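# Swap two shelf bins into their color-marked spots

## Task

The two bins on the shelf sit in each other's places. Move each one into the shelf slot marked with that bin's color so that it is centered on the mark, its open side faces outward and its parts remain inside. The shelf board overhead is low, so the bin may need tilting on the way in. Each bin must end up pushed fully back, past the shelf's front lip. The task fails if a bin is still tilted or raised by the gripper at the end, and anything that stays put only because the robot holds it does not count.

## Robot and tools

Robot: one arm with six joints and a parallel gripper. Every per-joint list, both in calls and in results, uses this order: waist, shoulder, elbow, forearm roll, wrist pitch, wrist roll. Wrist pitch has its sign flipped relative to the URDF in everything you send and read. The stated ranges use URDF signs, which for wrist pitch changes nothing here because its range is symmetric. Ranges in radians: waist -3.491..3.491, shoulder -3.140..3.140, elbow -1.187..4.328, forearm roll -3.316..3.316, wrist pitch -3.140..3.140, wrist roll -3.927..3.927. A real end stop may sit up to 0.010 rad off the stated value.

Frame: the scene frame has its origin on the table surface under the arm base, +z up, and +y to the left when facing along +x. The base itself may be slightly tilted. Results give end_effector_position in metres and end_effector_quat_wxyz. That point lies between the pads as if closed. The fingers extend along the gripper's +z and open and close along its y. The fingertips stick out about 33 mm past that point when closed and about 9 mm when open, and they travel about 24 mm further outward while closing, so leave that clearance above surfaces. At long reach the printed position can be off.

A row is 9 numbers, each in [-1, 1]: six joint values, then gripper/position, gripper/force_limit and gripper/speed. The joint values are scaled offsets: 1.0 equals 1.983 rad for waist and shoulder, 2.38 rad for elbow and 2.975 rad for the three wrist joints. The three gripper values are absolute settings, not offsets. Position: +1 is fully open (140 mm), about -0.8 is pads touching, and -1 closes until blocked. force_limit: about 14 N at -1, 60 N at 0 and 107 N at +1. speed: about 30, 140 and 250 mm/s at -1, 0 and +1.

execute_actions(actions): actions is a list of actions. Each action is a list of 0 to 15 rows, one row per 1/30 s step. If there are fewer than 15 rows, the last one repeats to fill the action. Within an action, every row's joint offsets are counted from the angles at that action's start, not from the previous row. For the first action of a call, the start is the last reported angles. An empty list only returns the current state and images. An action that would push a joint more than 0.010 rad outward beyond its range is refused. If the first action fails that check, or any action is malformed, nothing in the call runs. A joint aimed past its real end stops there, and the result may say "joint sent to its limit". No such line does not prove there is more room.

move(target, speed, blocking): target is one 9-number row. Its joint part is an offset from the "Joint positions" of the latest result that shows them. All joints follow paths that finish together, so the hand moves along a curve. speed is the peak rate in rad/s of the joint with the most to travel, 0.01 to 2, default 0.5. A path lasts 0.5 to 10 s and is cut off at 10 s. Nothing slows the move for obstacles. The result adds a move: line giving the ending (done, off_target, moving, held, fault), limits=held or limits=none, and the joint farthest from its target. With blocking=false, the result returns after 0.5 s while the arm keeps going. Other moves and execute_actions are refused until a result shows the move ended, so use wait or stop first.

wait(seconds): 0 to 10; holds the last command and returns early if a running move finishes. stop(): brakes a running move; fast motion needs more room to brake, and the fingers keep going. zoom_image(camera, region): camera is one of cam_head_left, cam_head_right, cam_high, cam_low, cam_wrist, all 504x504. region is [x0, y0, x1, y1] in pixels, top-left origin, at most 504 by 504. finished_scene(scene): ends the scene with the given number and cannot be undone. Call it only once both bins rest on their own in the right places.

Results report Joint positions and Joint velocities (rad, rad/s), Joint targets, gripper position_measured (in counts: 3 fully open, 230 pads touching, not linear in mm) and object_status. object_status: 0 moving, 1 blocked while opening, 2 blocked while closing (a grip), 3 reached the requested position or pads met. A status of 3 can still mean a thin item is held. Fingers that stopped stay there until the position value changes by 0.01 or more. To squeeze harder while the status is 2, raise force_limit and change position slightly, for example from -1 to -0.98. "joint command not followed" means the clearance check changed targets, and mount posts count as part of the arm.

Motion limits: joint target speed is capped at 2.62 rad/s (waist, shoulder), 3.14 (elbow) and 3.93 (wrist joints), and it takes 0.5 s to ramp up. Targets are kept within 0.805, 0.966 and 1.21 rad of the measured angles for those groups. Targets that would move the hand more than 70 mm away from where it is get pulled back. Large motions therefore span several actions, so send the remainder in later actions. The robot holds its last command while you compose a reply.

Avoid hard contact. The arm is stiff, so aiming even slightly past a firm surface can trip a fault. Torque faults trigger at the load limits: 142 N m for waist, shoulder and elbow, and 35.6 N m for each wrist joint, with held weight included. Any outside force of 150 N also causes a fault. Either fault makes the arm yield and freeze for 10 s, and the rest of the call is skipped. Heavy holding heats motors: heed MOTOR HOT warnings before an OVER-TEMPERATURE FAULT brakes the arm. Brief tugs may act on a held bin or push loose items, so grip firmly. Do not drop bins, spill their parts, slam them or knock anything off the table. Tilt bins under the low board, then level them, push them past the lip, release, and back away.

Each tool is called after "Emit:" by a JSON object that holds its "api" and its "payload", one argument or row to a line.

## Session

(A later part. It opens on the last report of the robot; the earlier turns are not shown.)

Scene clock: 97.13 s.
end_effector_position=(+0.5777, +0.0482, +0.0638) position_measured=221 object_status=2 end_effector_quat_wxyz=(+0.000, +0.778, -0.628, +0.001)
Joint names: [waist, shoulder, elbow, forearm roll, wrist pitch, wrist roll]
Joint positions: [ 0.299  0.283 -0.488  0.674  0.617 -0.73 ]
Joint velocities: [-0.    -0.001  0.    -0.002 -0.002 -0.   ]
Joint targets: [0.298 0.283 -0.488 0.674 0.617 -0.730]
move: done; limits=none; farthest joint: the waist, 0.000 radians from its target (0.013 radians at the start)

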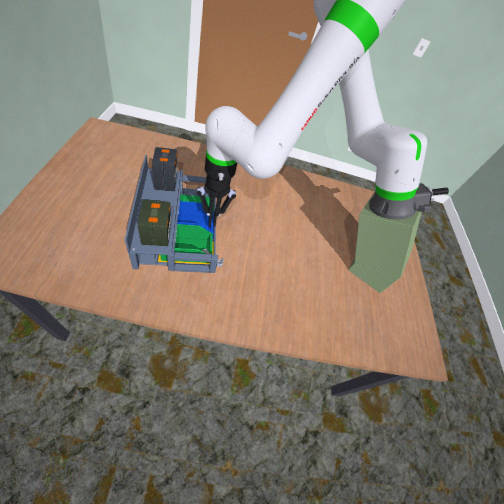

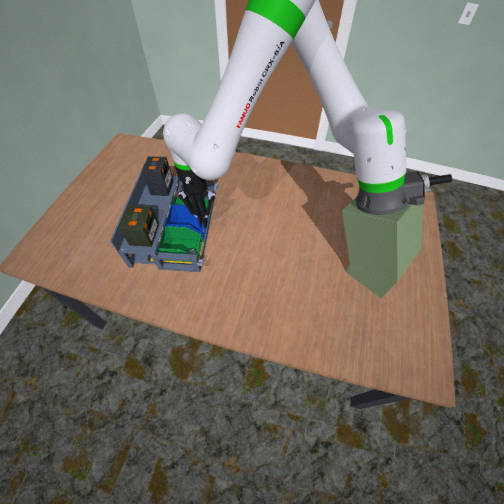

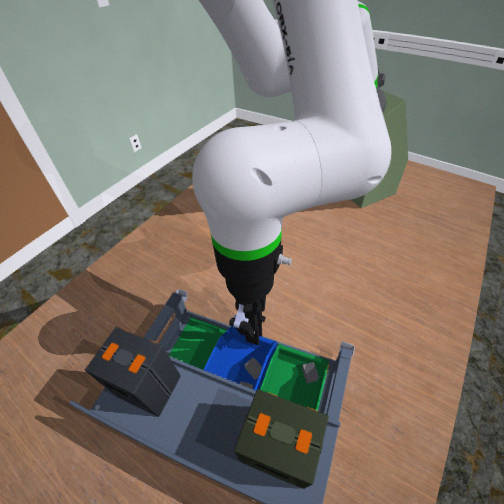

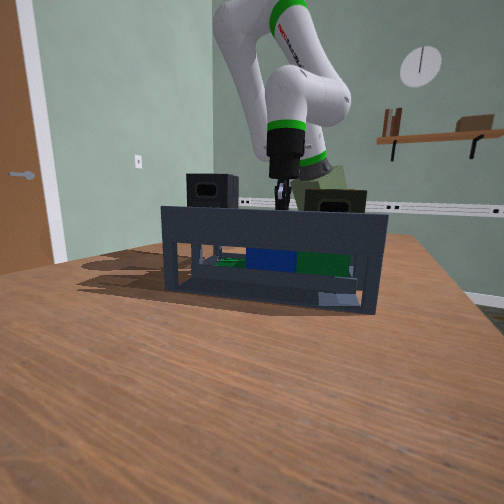

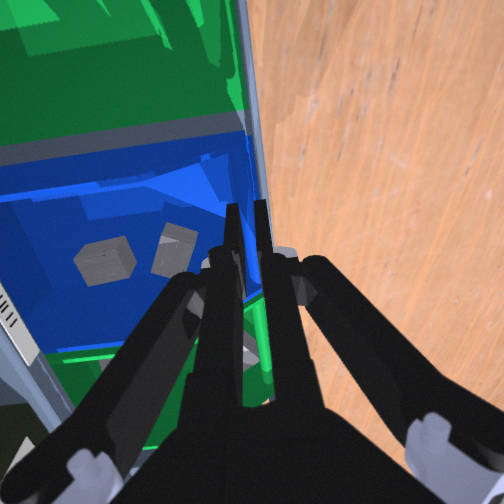

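Emit:
{"api": "move", "payload": {
  "target": [0,0,0,0,0,0,-0.55,0,0]
}}

Emit:
{"api": "move", "payload": {
  "target": [0.02,-0.038,0.0048,-0.02,0.0294,0.0144,-0.55,0,0],
  "speed": 0.15
}}

Emit:
{"api": "move", "payload": {
  "target": [0.096,0.0405,0.0047,0.0126,0.0089,-0.0795,-0.55,0,0],
  "speed": 0.3
}}

Emit:
{"api": "move", "payload": {
  "target": [-0.0146,0.0239,-0.0024,0.0168,-0.0176,-0.0119,-0.55,0,0],
  "speed": 0.1
}}

Scene clock: 110.93 s.
end_effector_position=(+0.5777, +0.0482, +0.0638) position_measured=199 object_status=3 end_effector_quat_wxyz=(+0.000, +0.778, -0.628, +0.001)
Joint names: [waist, shoulder, elbow, forearm roll, wrist pitch, wrist roll]
Joint positions: [ 0.299  0.283 -0.488  0.674  0.617 -0.73 ]
Joint velocities: [ 0.    -0.     0.     0.    -0.002 -0.   ]
Joint targets: [0.299 0.283 -0.488 0.674 0.617 -0.730]
move: done; limits=none; farthest joint: the waist, 0.000 radians from its target (0.001 radians at the start)

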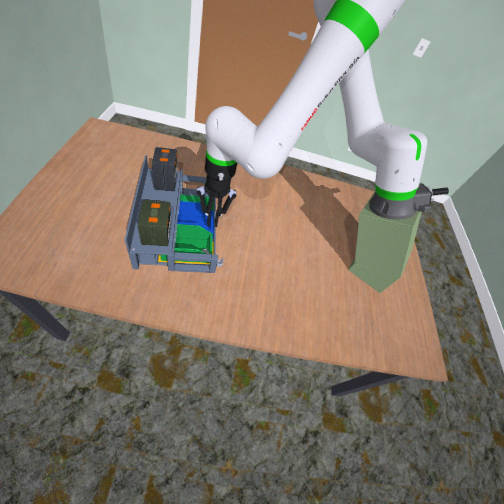

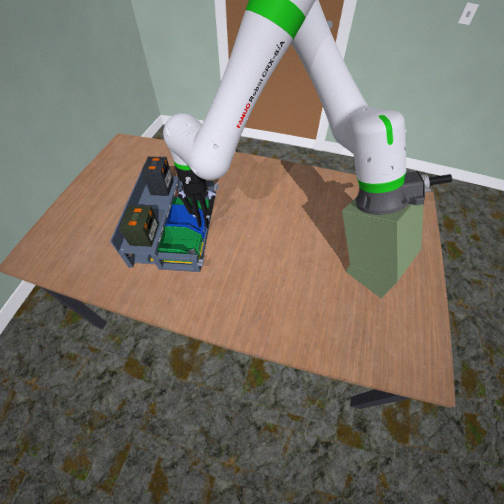

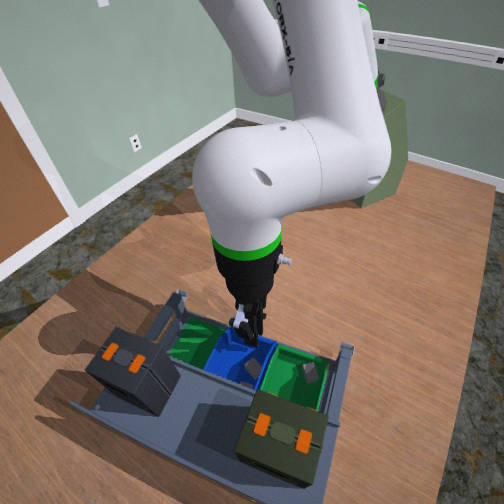

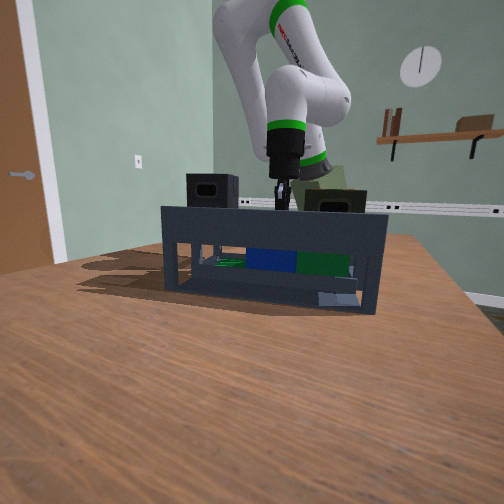

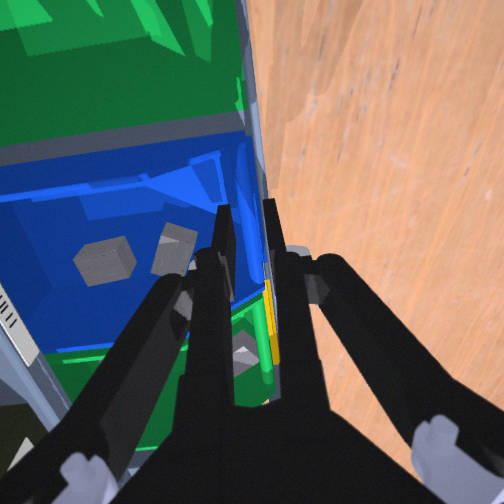

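Scene clock: 111.83 s.
end_effector_position=(+0.5785, +0.0475, +0.1031) position_measured=199 object_status=3 end_effector_quat_wxyz=(+0.000, +0.778, -0.628, +0.002)
Joint names: [waist, shoulder, elbow, forearm roll, wrist pitch, wrist roll]
Joint positions: [ 0.338  0.208 -0.476  0.614  0.704 -0.687]
Joint velocities: [ 0.    -0.    -0.001 -0.    -0.001  0.001]
Joint targets: [0.338 0.208 -0.476 0.614 0.704 -0.687]
move: done; limits=none; farthest joint: the waist, 0.000 radians from its target (0.040 radians at the start)

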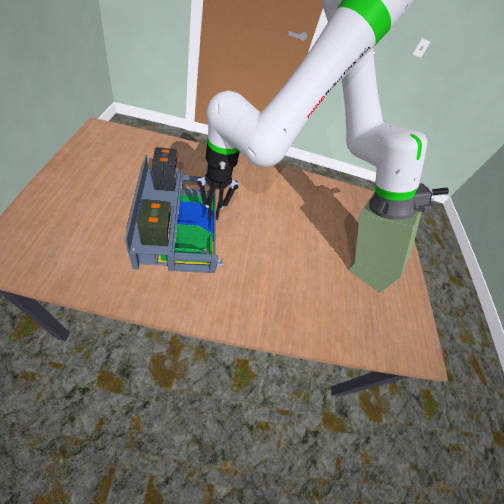

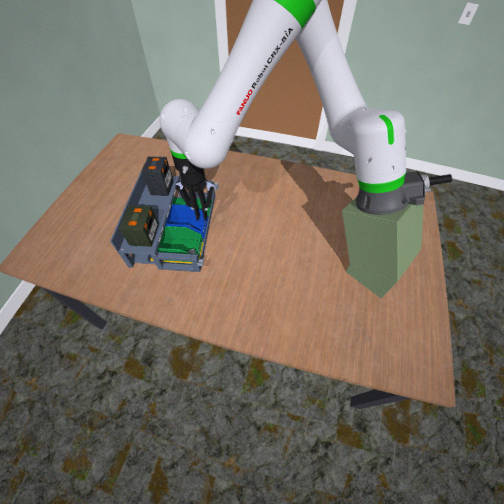

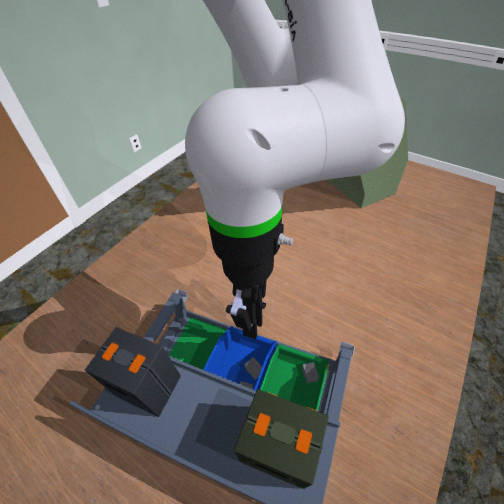

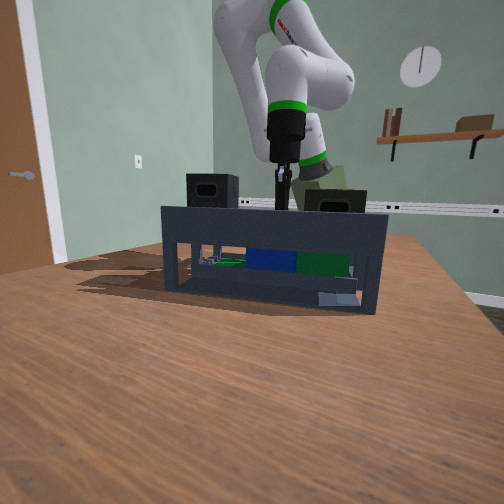

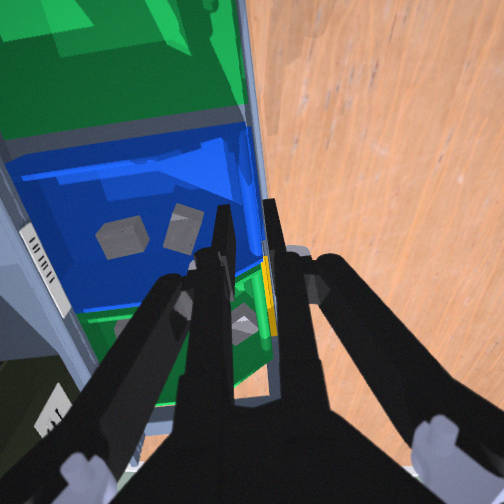

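Scene clock: 113.00 s.
end_effector_position=(+0.5532, +0.1535, +0.1034) position_measured=199 object_status=3 end_effector_quat_wxyz=(-0.000, +0.775, -0.632, -0.004)
Joint names: [waist, shoulder, elbow, forearm roll, wrist pitch, wrist roll]
Joint positions: [ 0.529  0.288 -0.465  0.652  0.731 -0.923]
Joint velocities: [ 0.    -0.001 -0.001  0.    -0.    -0.   ]
Joint targets: [0.529 0.288 -0.465 0.652 0.731 -0.923]
move: done; limits=none; farthest joint: the waist, 0.000 radians from its target (0.190 radians at the start)

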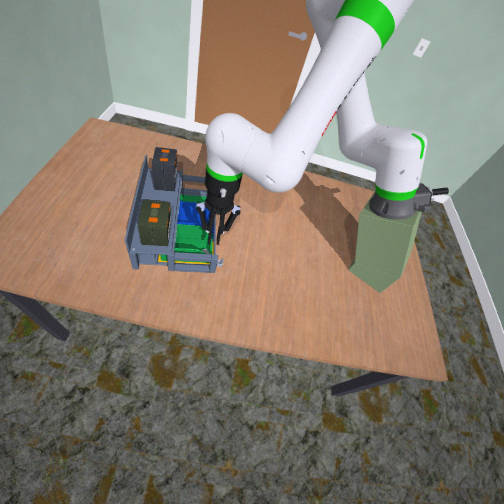

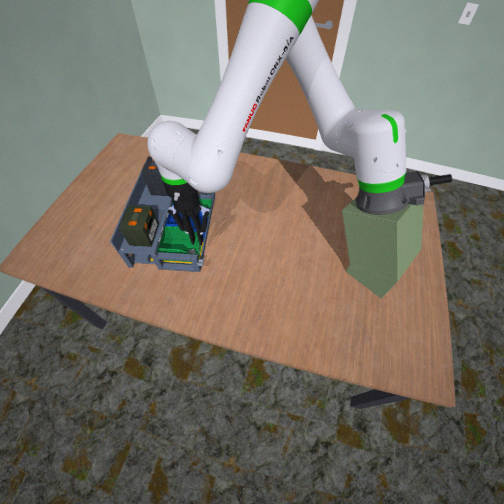

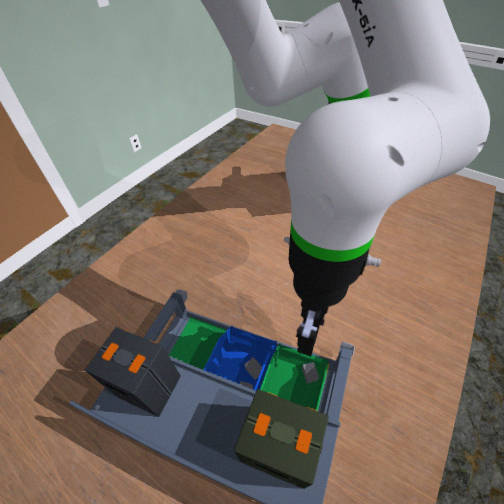

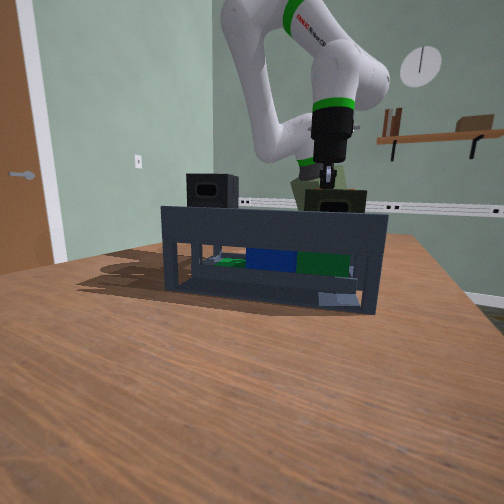

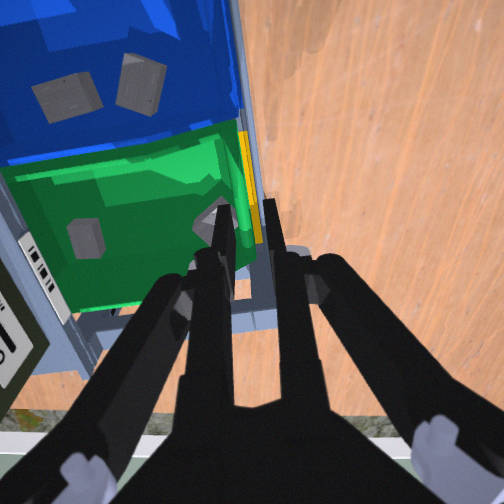

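Scene clock: 113.83 s.
end_effector_position=(+0.5563, +0.1528, +0.0789) position_measured=199 object_status=3 end_effector_quat_wxyz=(-0.000, +0.774, -0.633, -0.000)
Joint names: [waist, shoulder, elbow, forearm roll, wrist pitch, wrist roll]
Joint positions: [ 0.5    0.335 -0.471  0.702  0.678 -0.959]
Joint velocities: [-0.    -0.002 -0.     0.001 -0.001 -0.001]
Joint targets: [0.500 0.335 -0.471 0.702 0.678 -0.959]
move: done; limits=none; farthest joint: the waist, 0.000 radians from its target (0.029 radians at the start)

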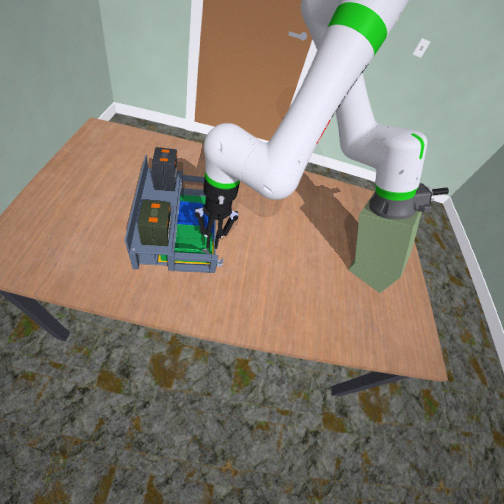

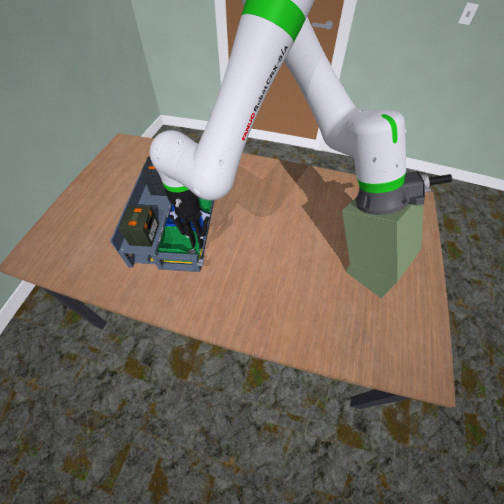

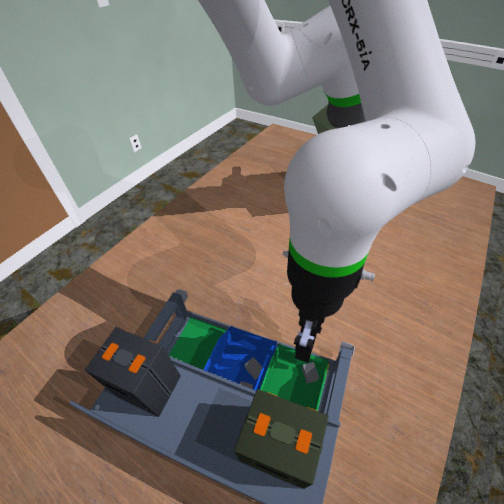

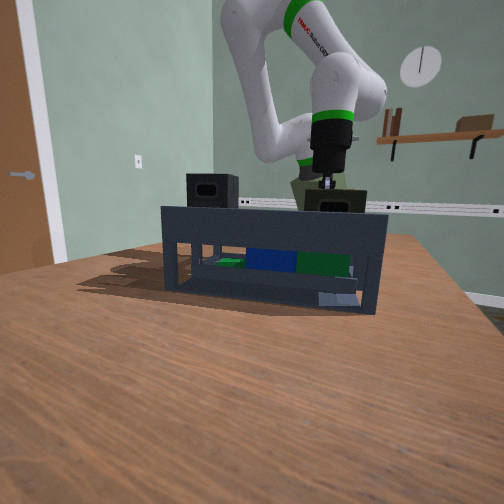

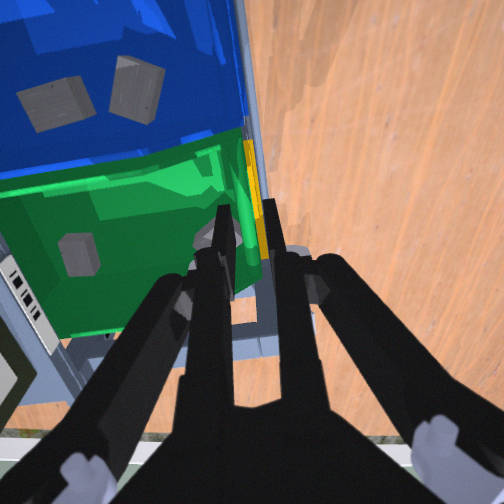

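Emit:
{"api": "move", "payload": {
  "target": [-0.0194,0.0099,-0.001,0.0078,-0.0113,0.0023,-0.55,0,0],
  "speed": 0.04
}}

Emit:
{"api": "move", "payload": {
  "target": [0,0,0,0,0,0,-1,0,-1]
}}

Emit:
{"api": "move", "payload": {
  "target": [0.0058,-0.0096,0.001,-0.0067,0.007,0.0048,-1,0,-1],
  "speed": 0.02
}}

Emit:
{"api": "zoom_image", "payload": {
  "camera": "cam_low",
  "region": [150, 170, 400, 320]
}}

Emit:
{"api": "zoom_image", "payload": {
  "camera": "cam_head_left",
  "region": [140, 190, 240, 290]
}}

Scene clock: 118.27 s.
end_effector_position=(+0.5612, +0.1411, +0.0640) position_measured=199 object_status=3 end_effector_quat_wxyz=(-0.000, +0.774, -0.633, +0.000)
Joint names: [waist, shoulder, elbow, forearm roll, wrist pitch, wrist roll]
Joint positions: [ 0.461  0.355 -0.473  0.725  0.645 -0.952]
Joint velocities: [-0.     0.001  0.001  0.    -0.     0.001]
Joint targets: [0.461 0.355 -0.473 0.725 0.645 -0.952]
move: done; limits=none; farthest joint: the waist, 0.000 radians from its target (0.038 radians at the start)

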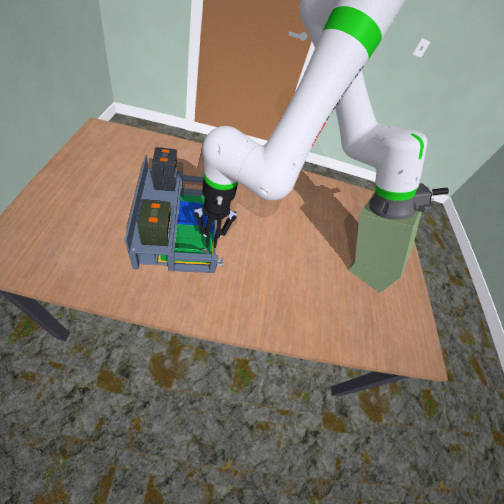

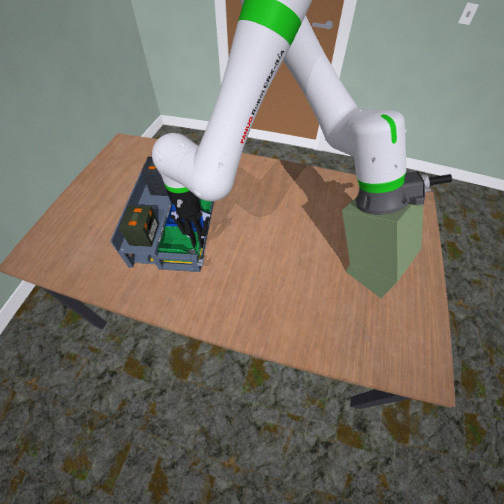

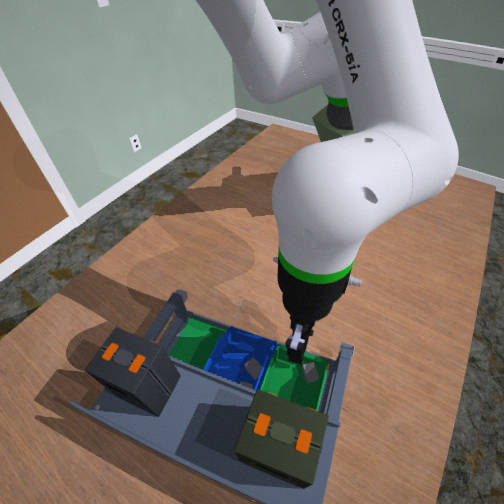

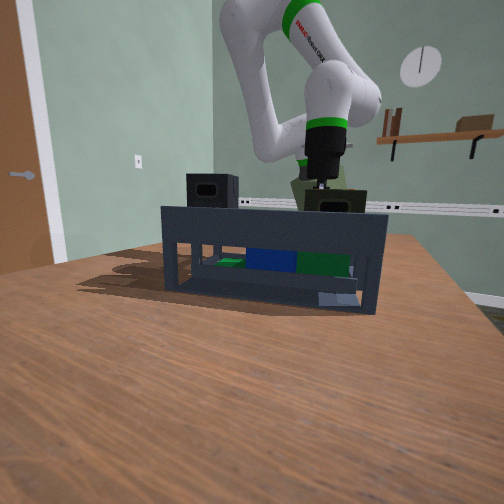

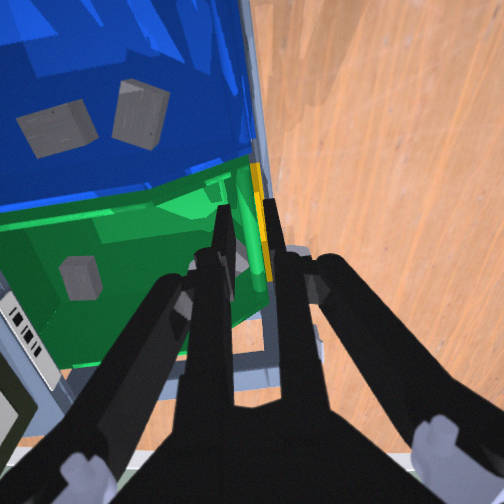

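Scene clock: 118.93 s.
end_effector_position=(+0.5612, +0.1411, +0.0640) position_measured=220 object_status=2 end_effector_quat_wxyz=(-0.000, +0.774, -0.633, +0.000)
Joint names: [waist, shoulder, elbow, forearm roll, wrist pitch, wrist roll]
Joint positions: [ 0.461  0.355 -0.473  0.725  0.645 -0.952]
Joint velocities: [ 0.    -0.     0.     0.001 -0.    -0.   ]
Joint targets: [0.461 0.355 -0.473 0.725 0.645 -0.952]
move: done; limits=none; farthest joint: the waist, 0.000 radians from its target (0.000 radians at the start)

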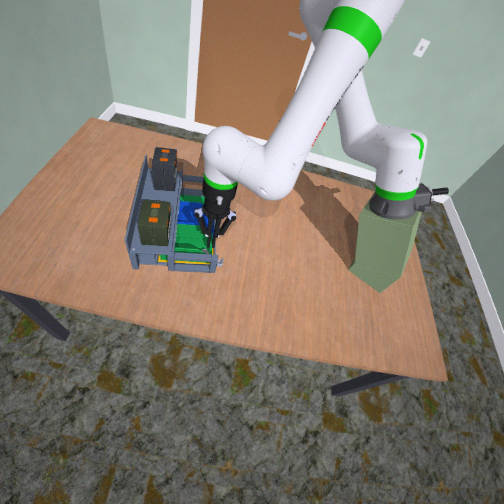

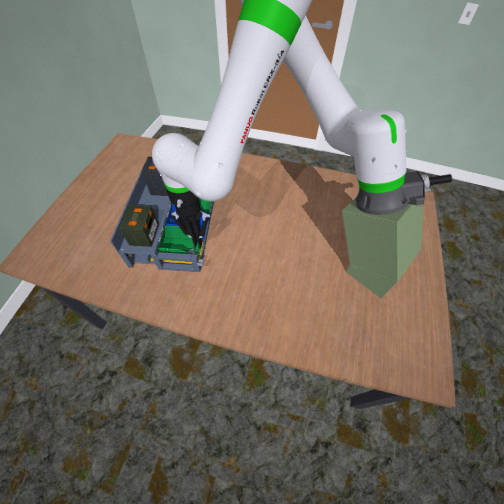

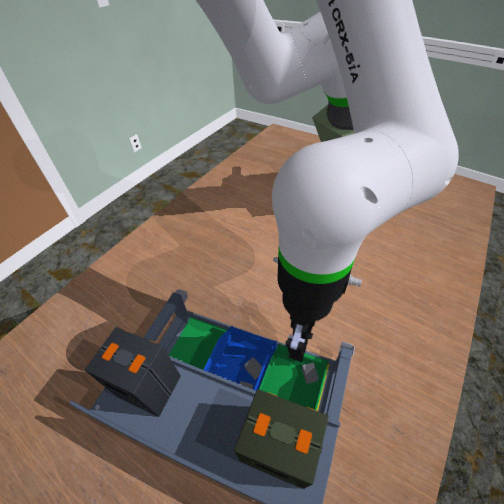

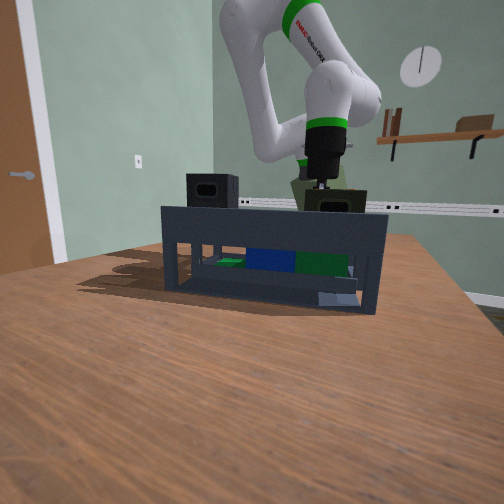

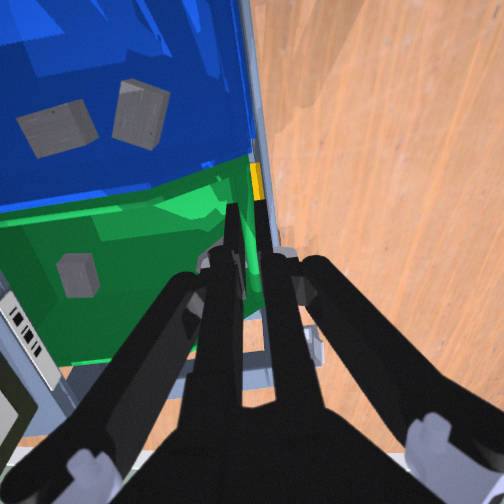

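Scene clock: 120.20 s.
end_effector_position=(+0.5610, +0.1413, +0.0740) position_measured=220 object_status=2 end_effector_quat_wxyz=(-0.000, +0.774, -0.633, -0.000)
Joint names: [waist, shoulder, elbow, forearm roll, wrist pitch, wrist roll]
Joint positions: [ 0.473  0.336 -0.471  0.705  0.665 -0.938]
Joint velocities: [ 0.    -0.001 -0.001  0.001  0.002  0.001]
Joint targets: [0.473 0.336 -0.471 0.705 0.665 -0.938]
move: done; limits=none; farthest joint: the waist, 0.000 radians from its target (0.011 radians at the start)

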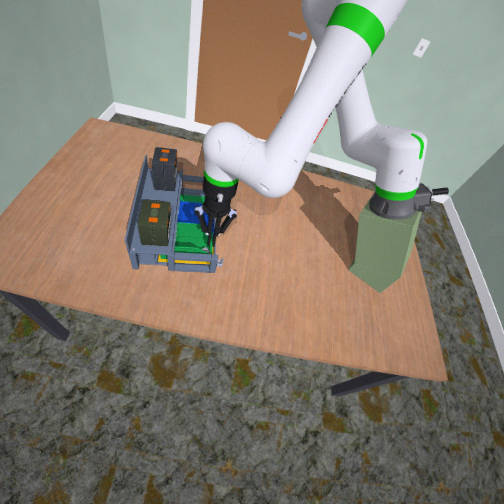

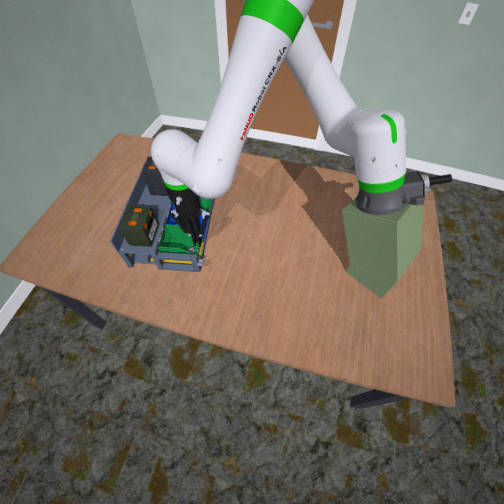

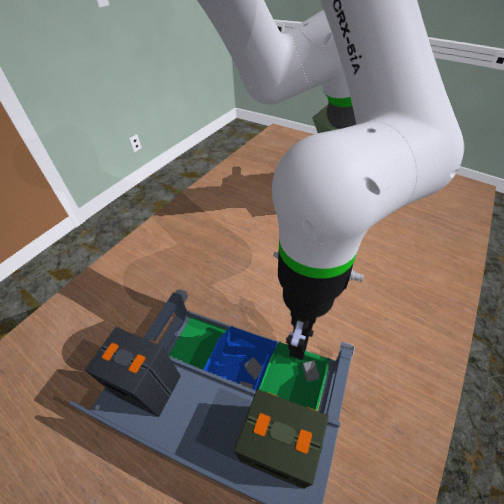

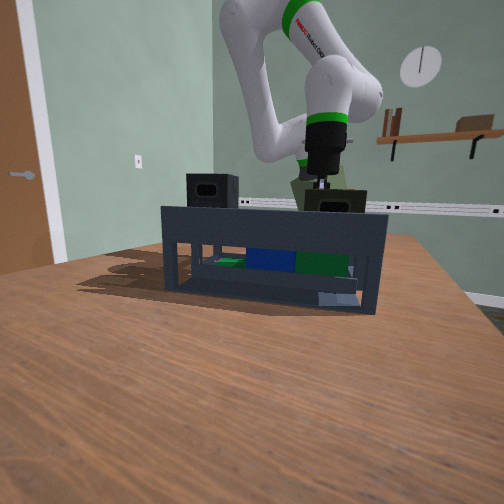

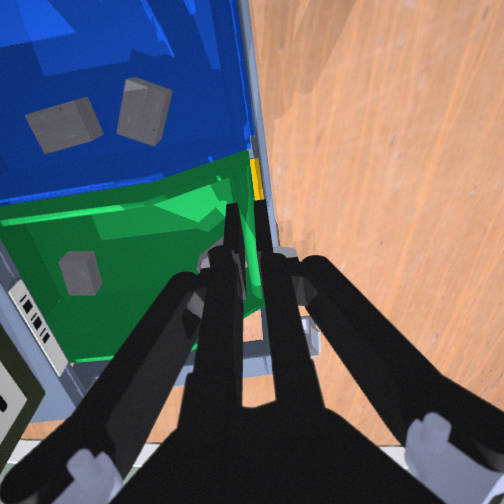

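Region (150, 170, 400, 320) of cam_low's 504x504 image, scaled by 2.016, with more detail than that image has; it fills the top 302 rows of this view, and the rest is white.

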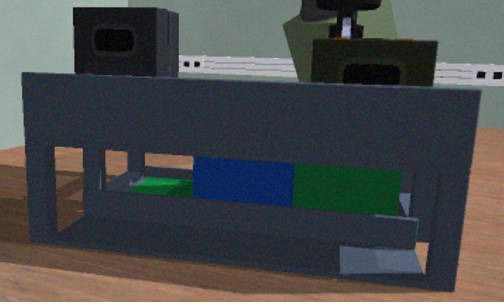

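Region (140, 190, 240, 290) of cam_head_left's 504x504 image, scaled by 5.040, with more detail than that image has.

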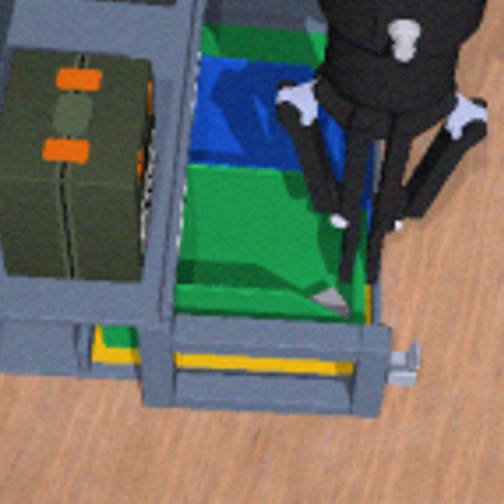

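Emit:
{"api": "move", "payload": {
  "target": [0.0052,-0.0048,0.001,-0.0038,0.0045,0.006,-1,0,-1],
  "speed": 0.02
}}

Emit:
{"api": "move", "payload": {
  "target": [0.0048,-0.0164,-0.0275,0.0096,-0.0068,-0.0149,-1,0,-1],
  "speed": 0.03
}}

Emit:
{"api": "zoom_image", "payload": {
  "camera": "cam_head_left",
  "region": [140, 190, 240, 290]
}}

Scene clock: 124.17 s.
end_effector_position=(+0.5603, +0.1434, +0.0800) position_measured=220 object_status=2 end_effector_quat_wxyz=(-0.000, +0.778, -0.628, -0.000)
Joint names: [waist, shoulder, elbow, forearm roll, wrist pitch, wrist roll]
Joint positions: [ 0.483  0.326 -0.468  0.694  0.679 -0.92 ]
Joint velocities: [ 0.     0.001  0.    -0.001  0.001 -0.   ]
Joint targets: [0.483 0.326 -0.468 0.694 0.679 -0.920]
move: done; limits=none; farthest joint: the waist, 0.000 radians from its target (0.011 radians at the start)

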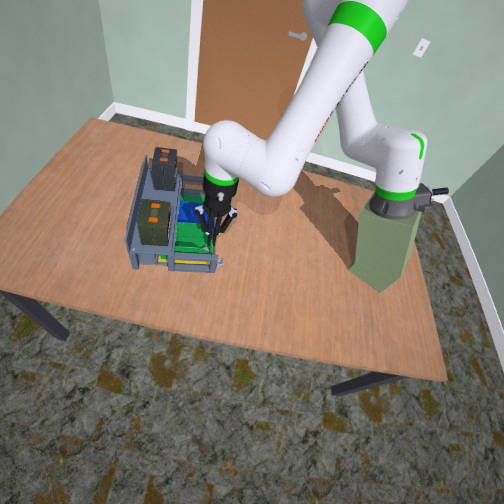

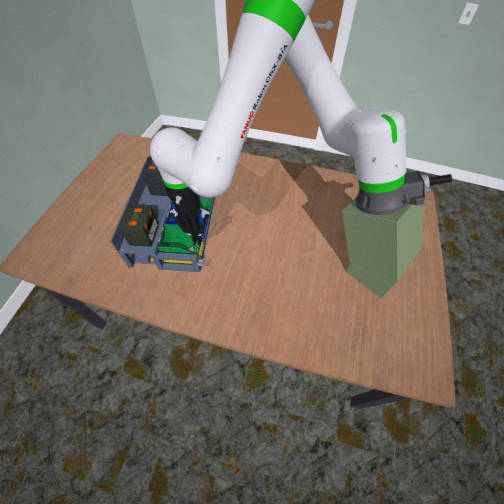

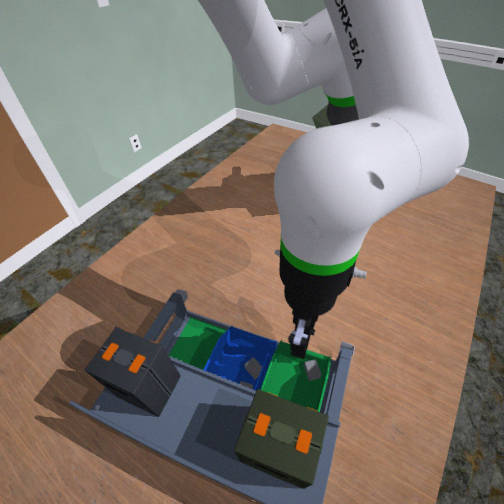

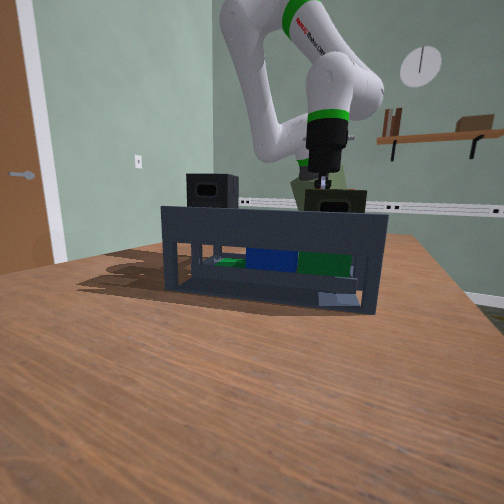

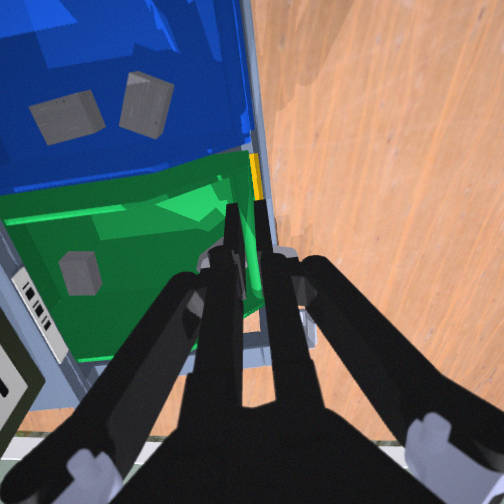

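Scene clock: 126.57 s.
end_effector_position=(+0.5409, +0.1390, +0.0813) position_measured=220 object_status=2 end_effector_quat_wxyz=(-0.000, +0.778, -0.628, +0.000)
Joint names: [waist, shoulder, elbow, forearm roll, wrist pitch, wrist roll]
Joint positions: [ 0.492  0.294 -0.534  0.722  0.659 -0.964]
Joint velocities: [ 0.    -0.002 -0.001 -0.001  0.001  0.001]
Joint targets: [0.492 0.294 -0.534 0.722 0.659 -0.964]
move: done; limits=none; farthest joint: the waist, 0.000 radians from its target (0.010 radians at the start)

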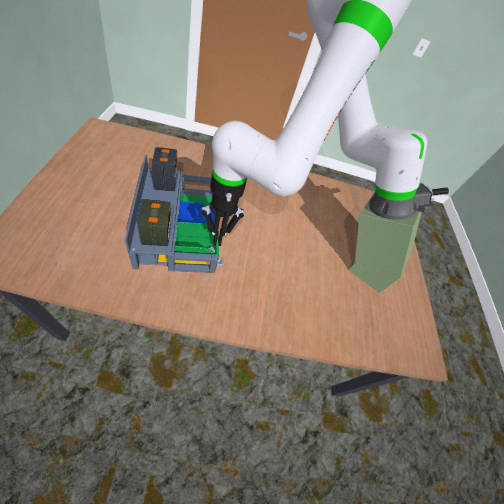

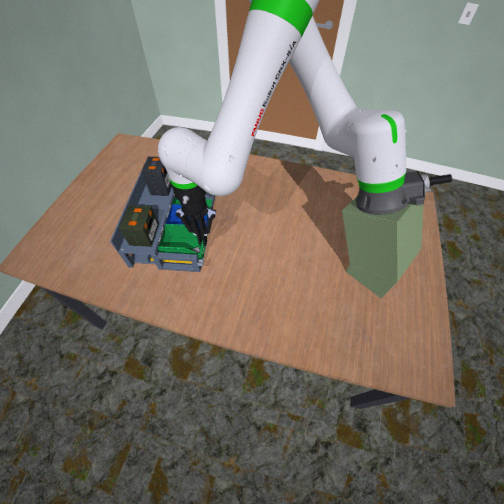

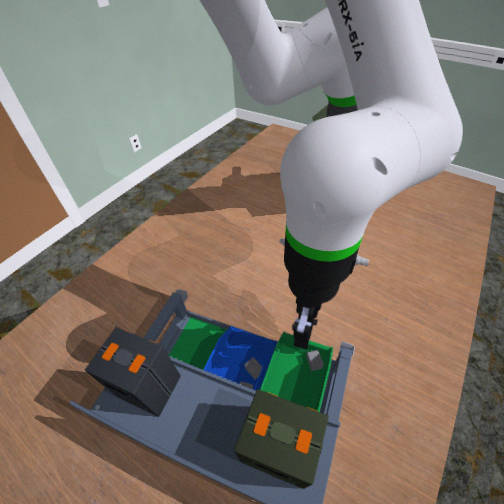

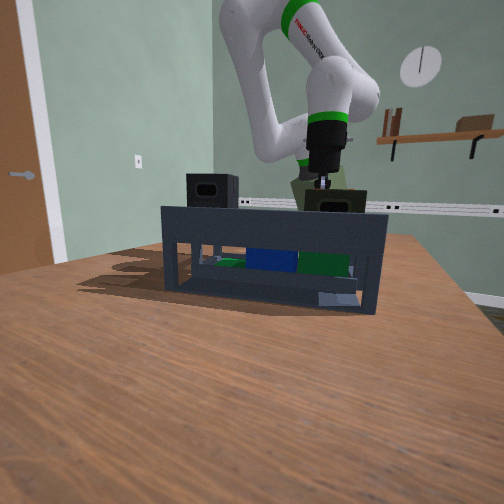

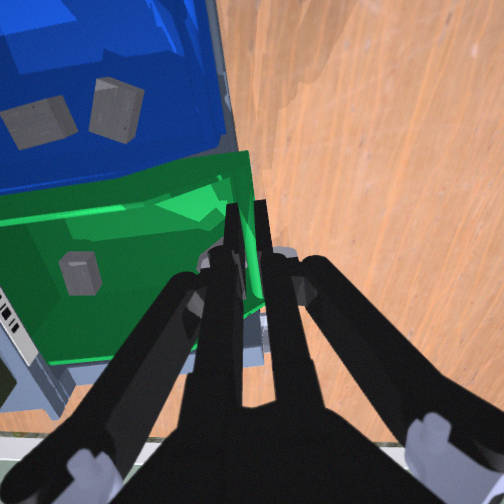

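Region (140, 190, 240, 290) of cam_head_left's 504x504 image, scaled by 5.040, with more detail than that image has.

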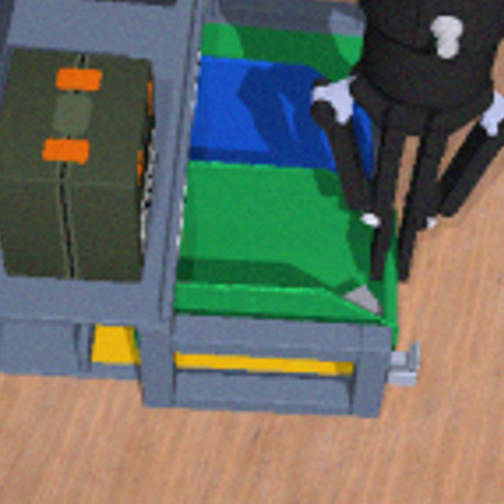

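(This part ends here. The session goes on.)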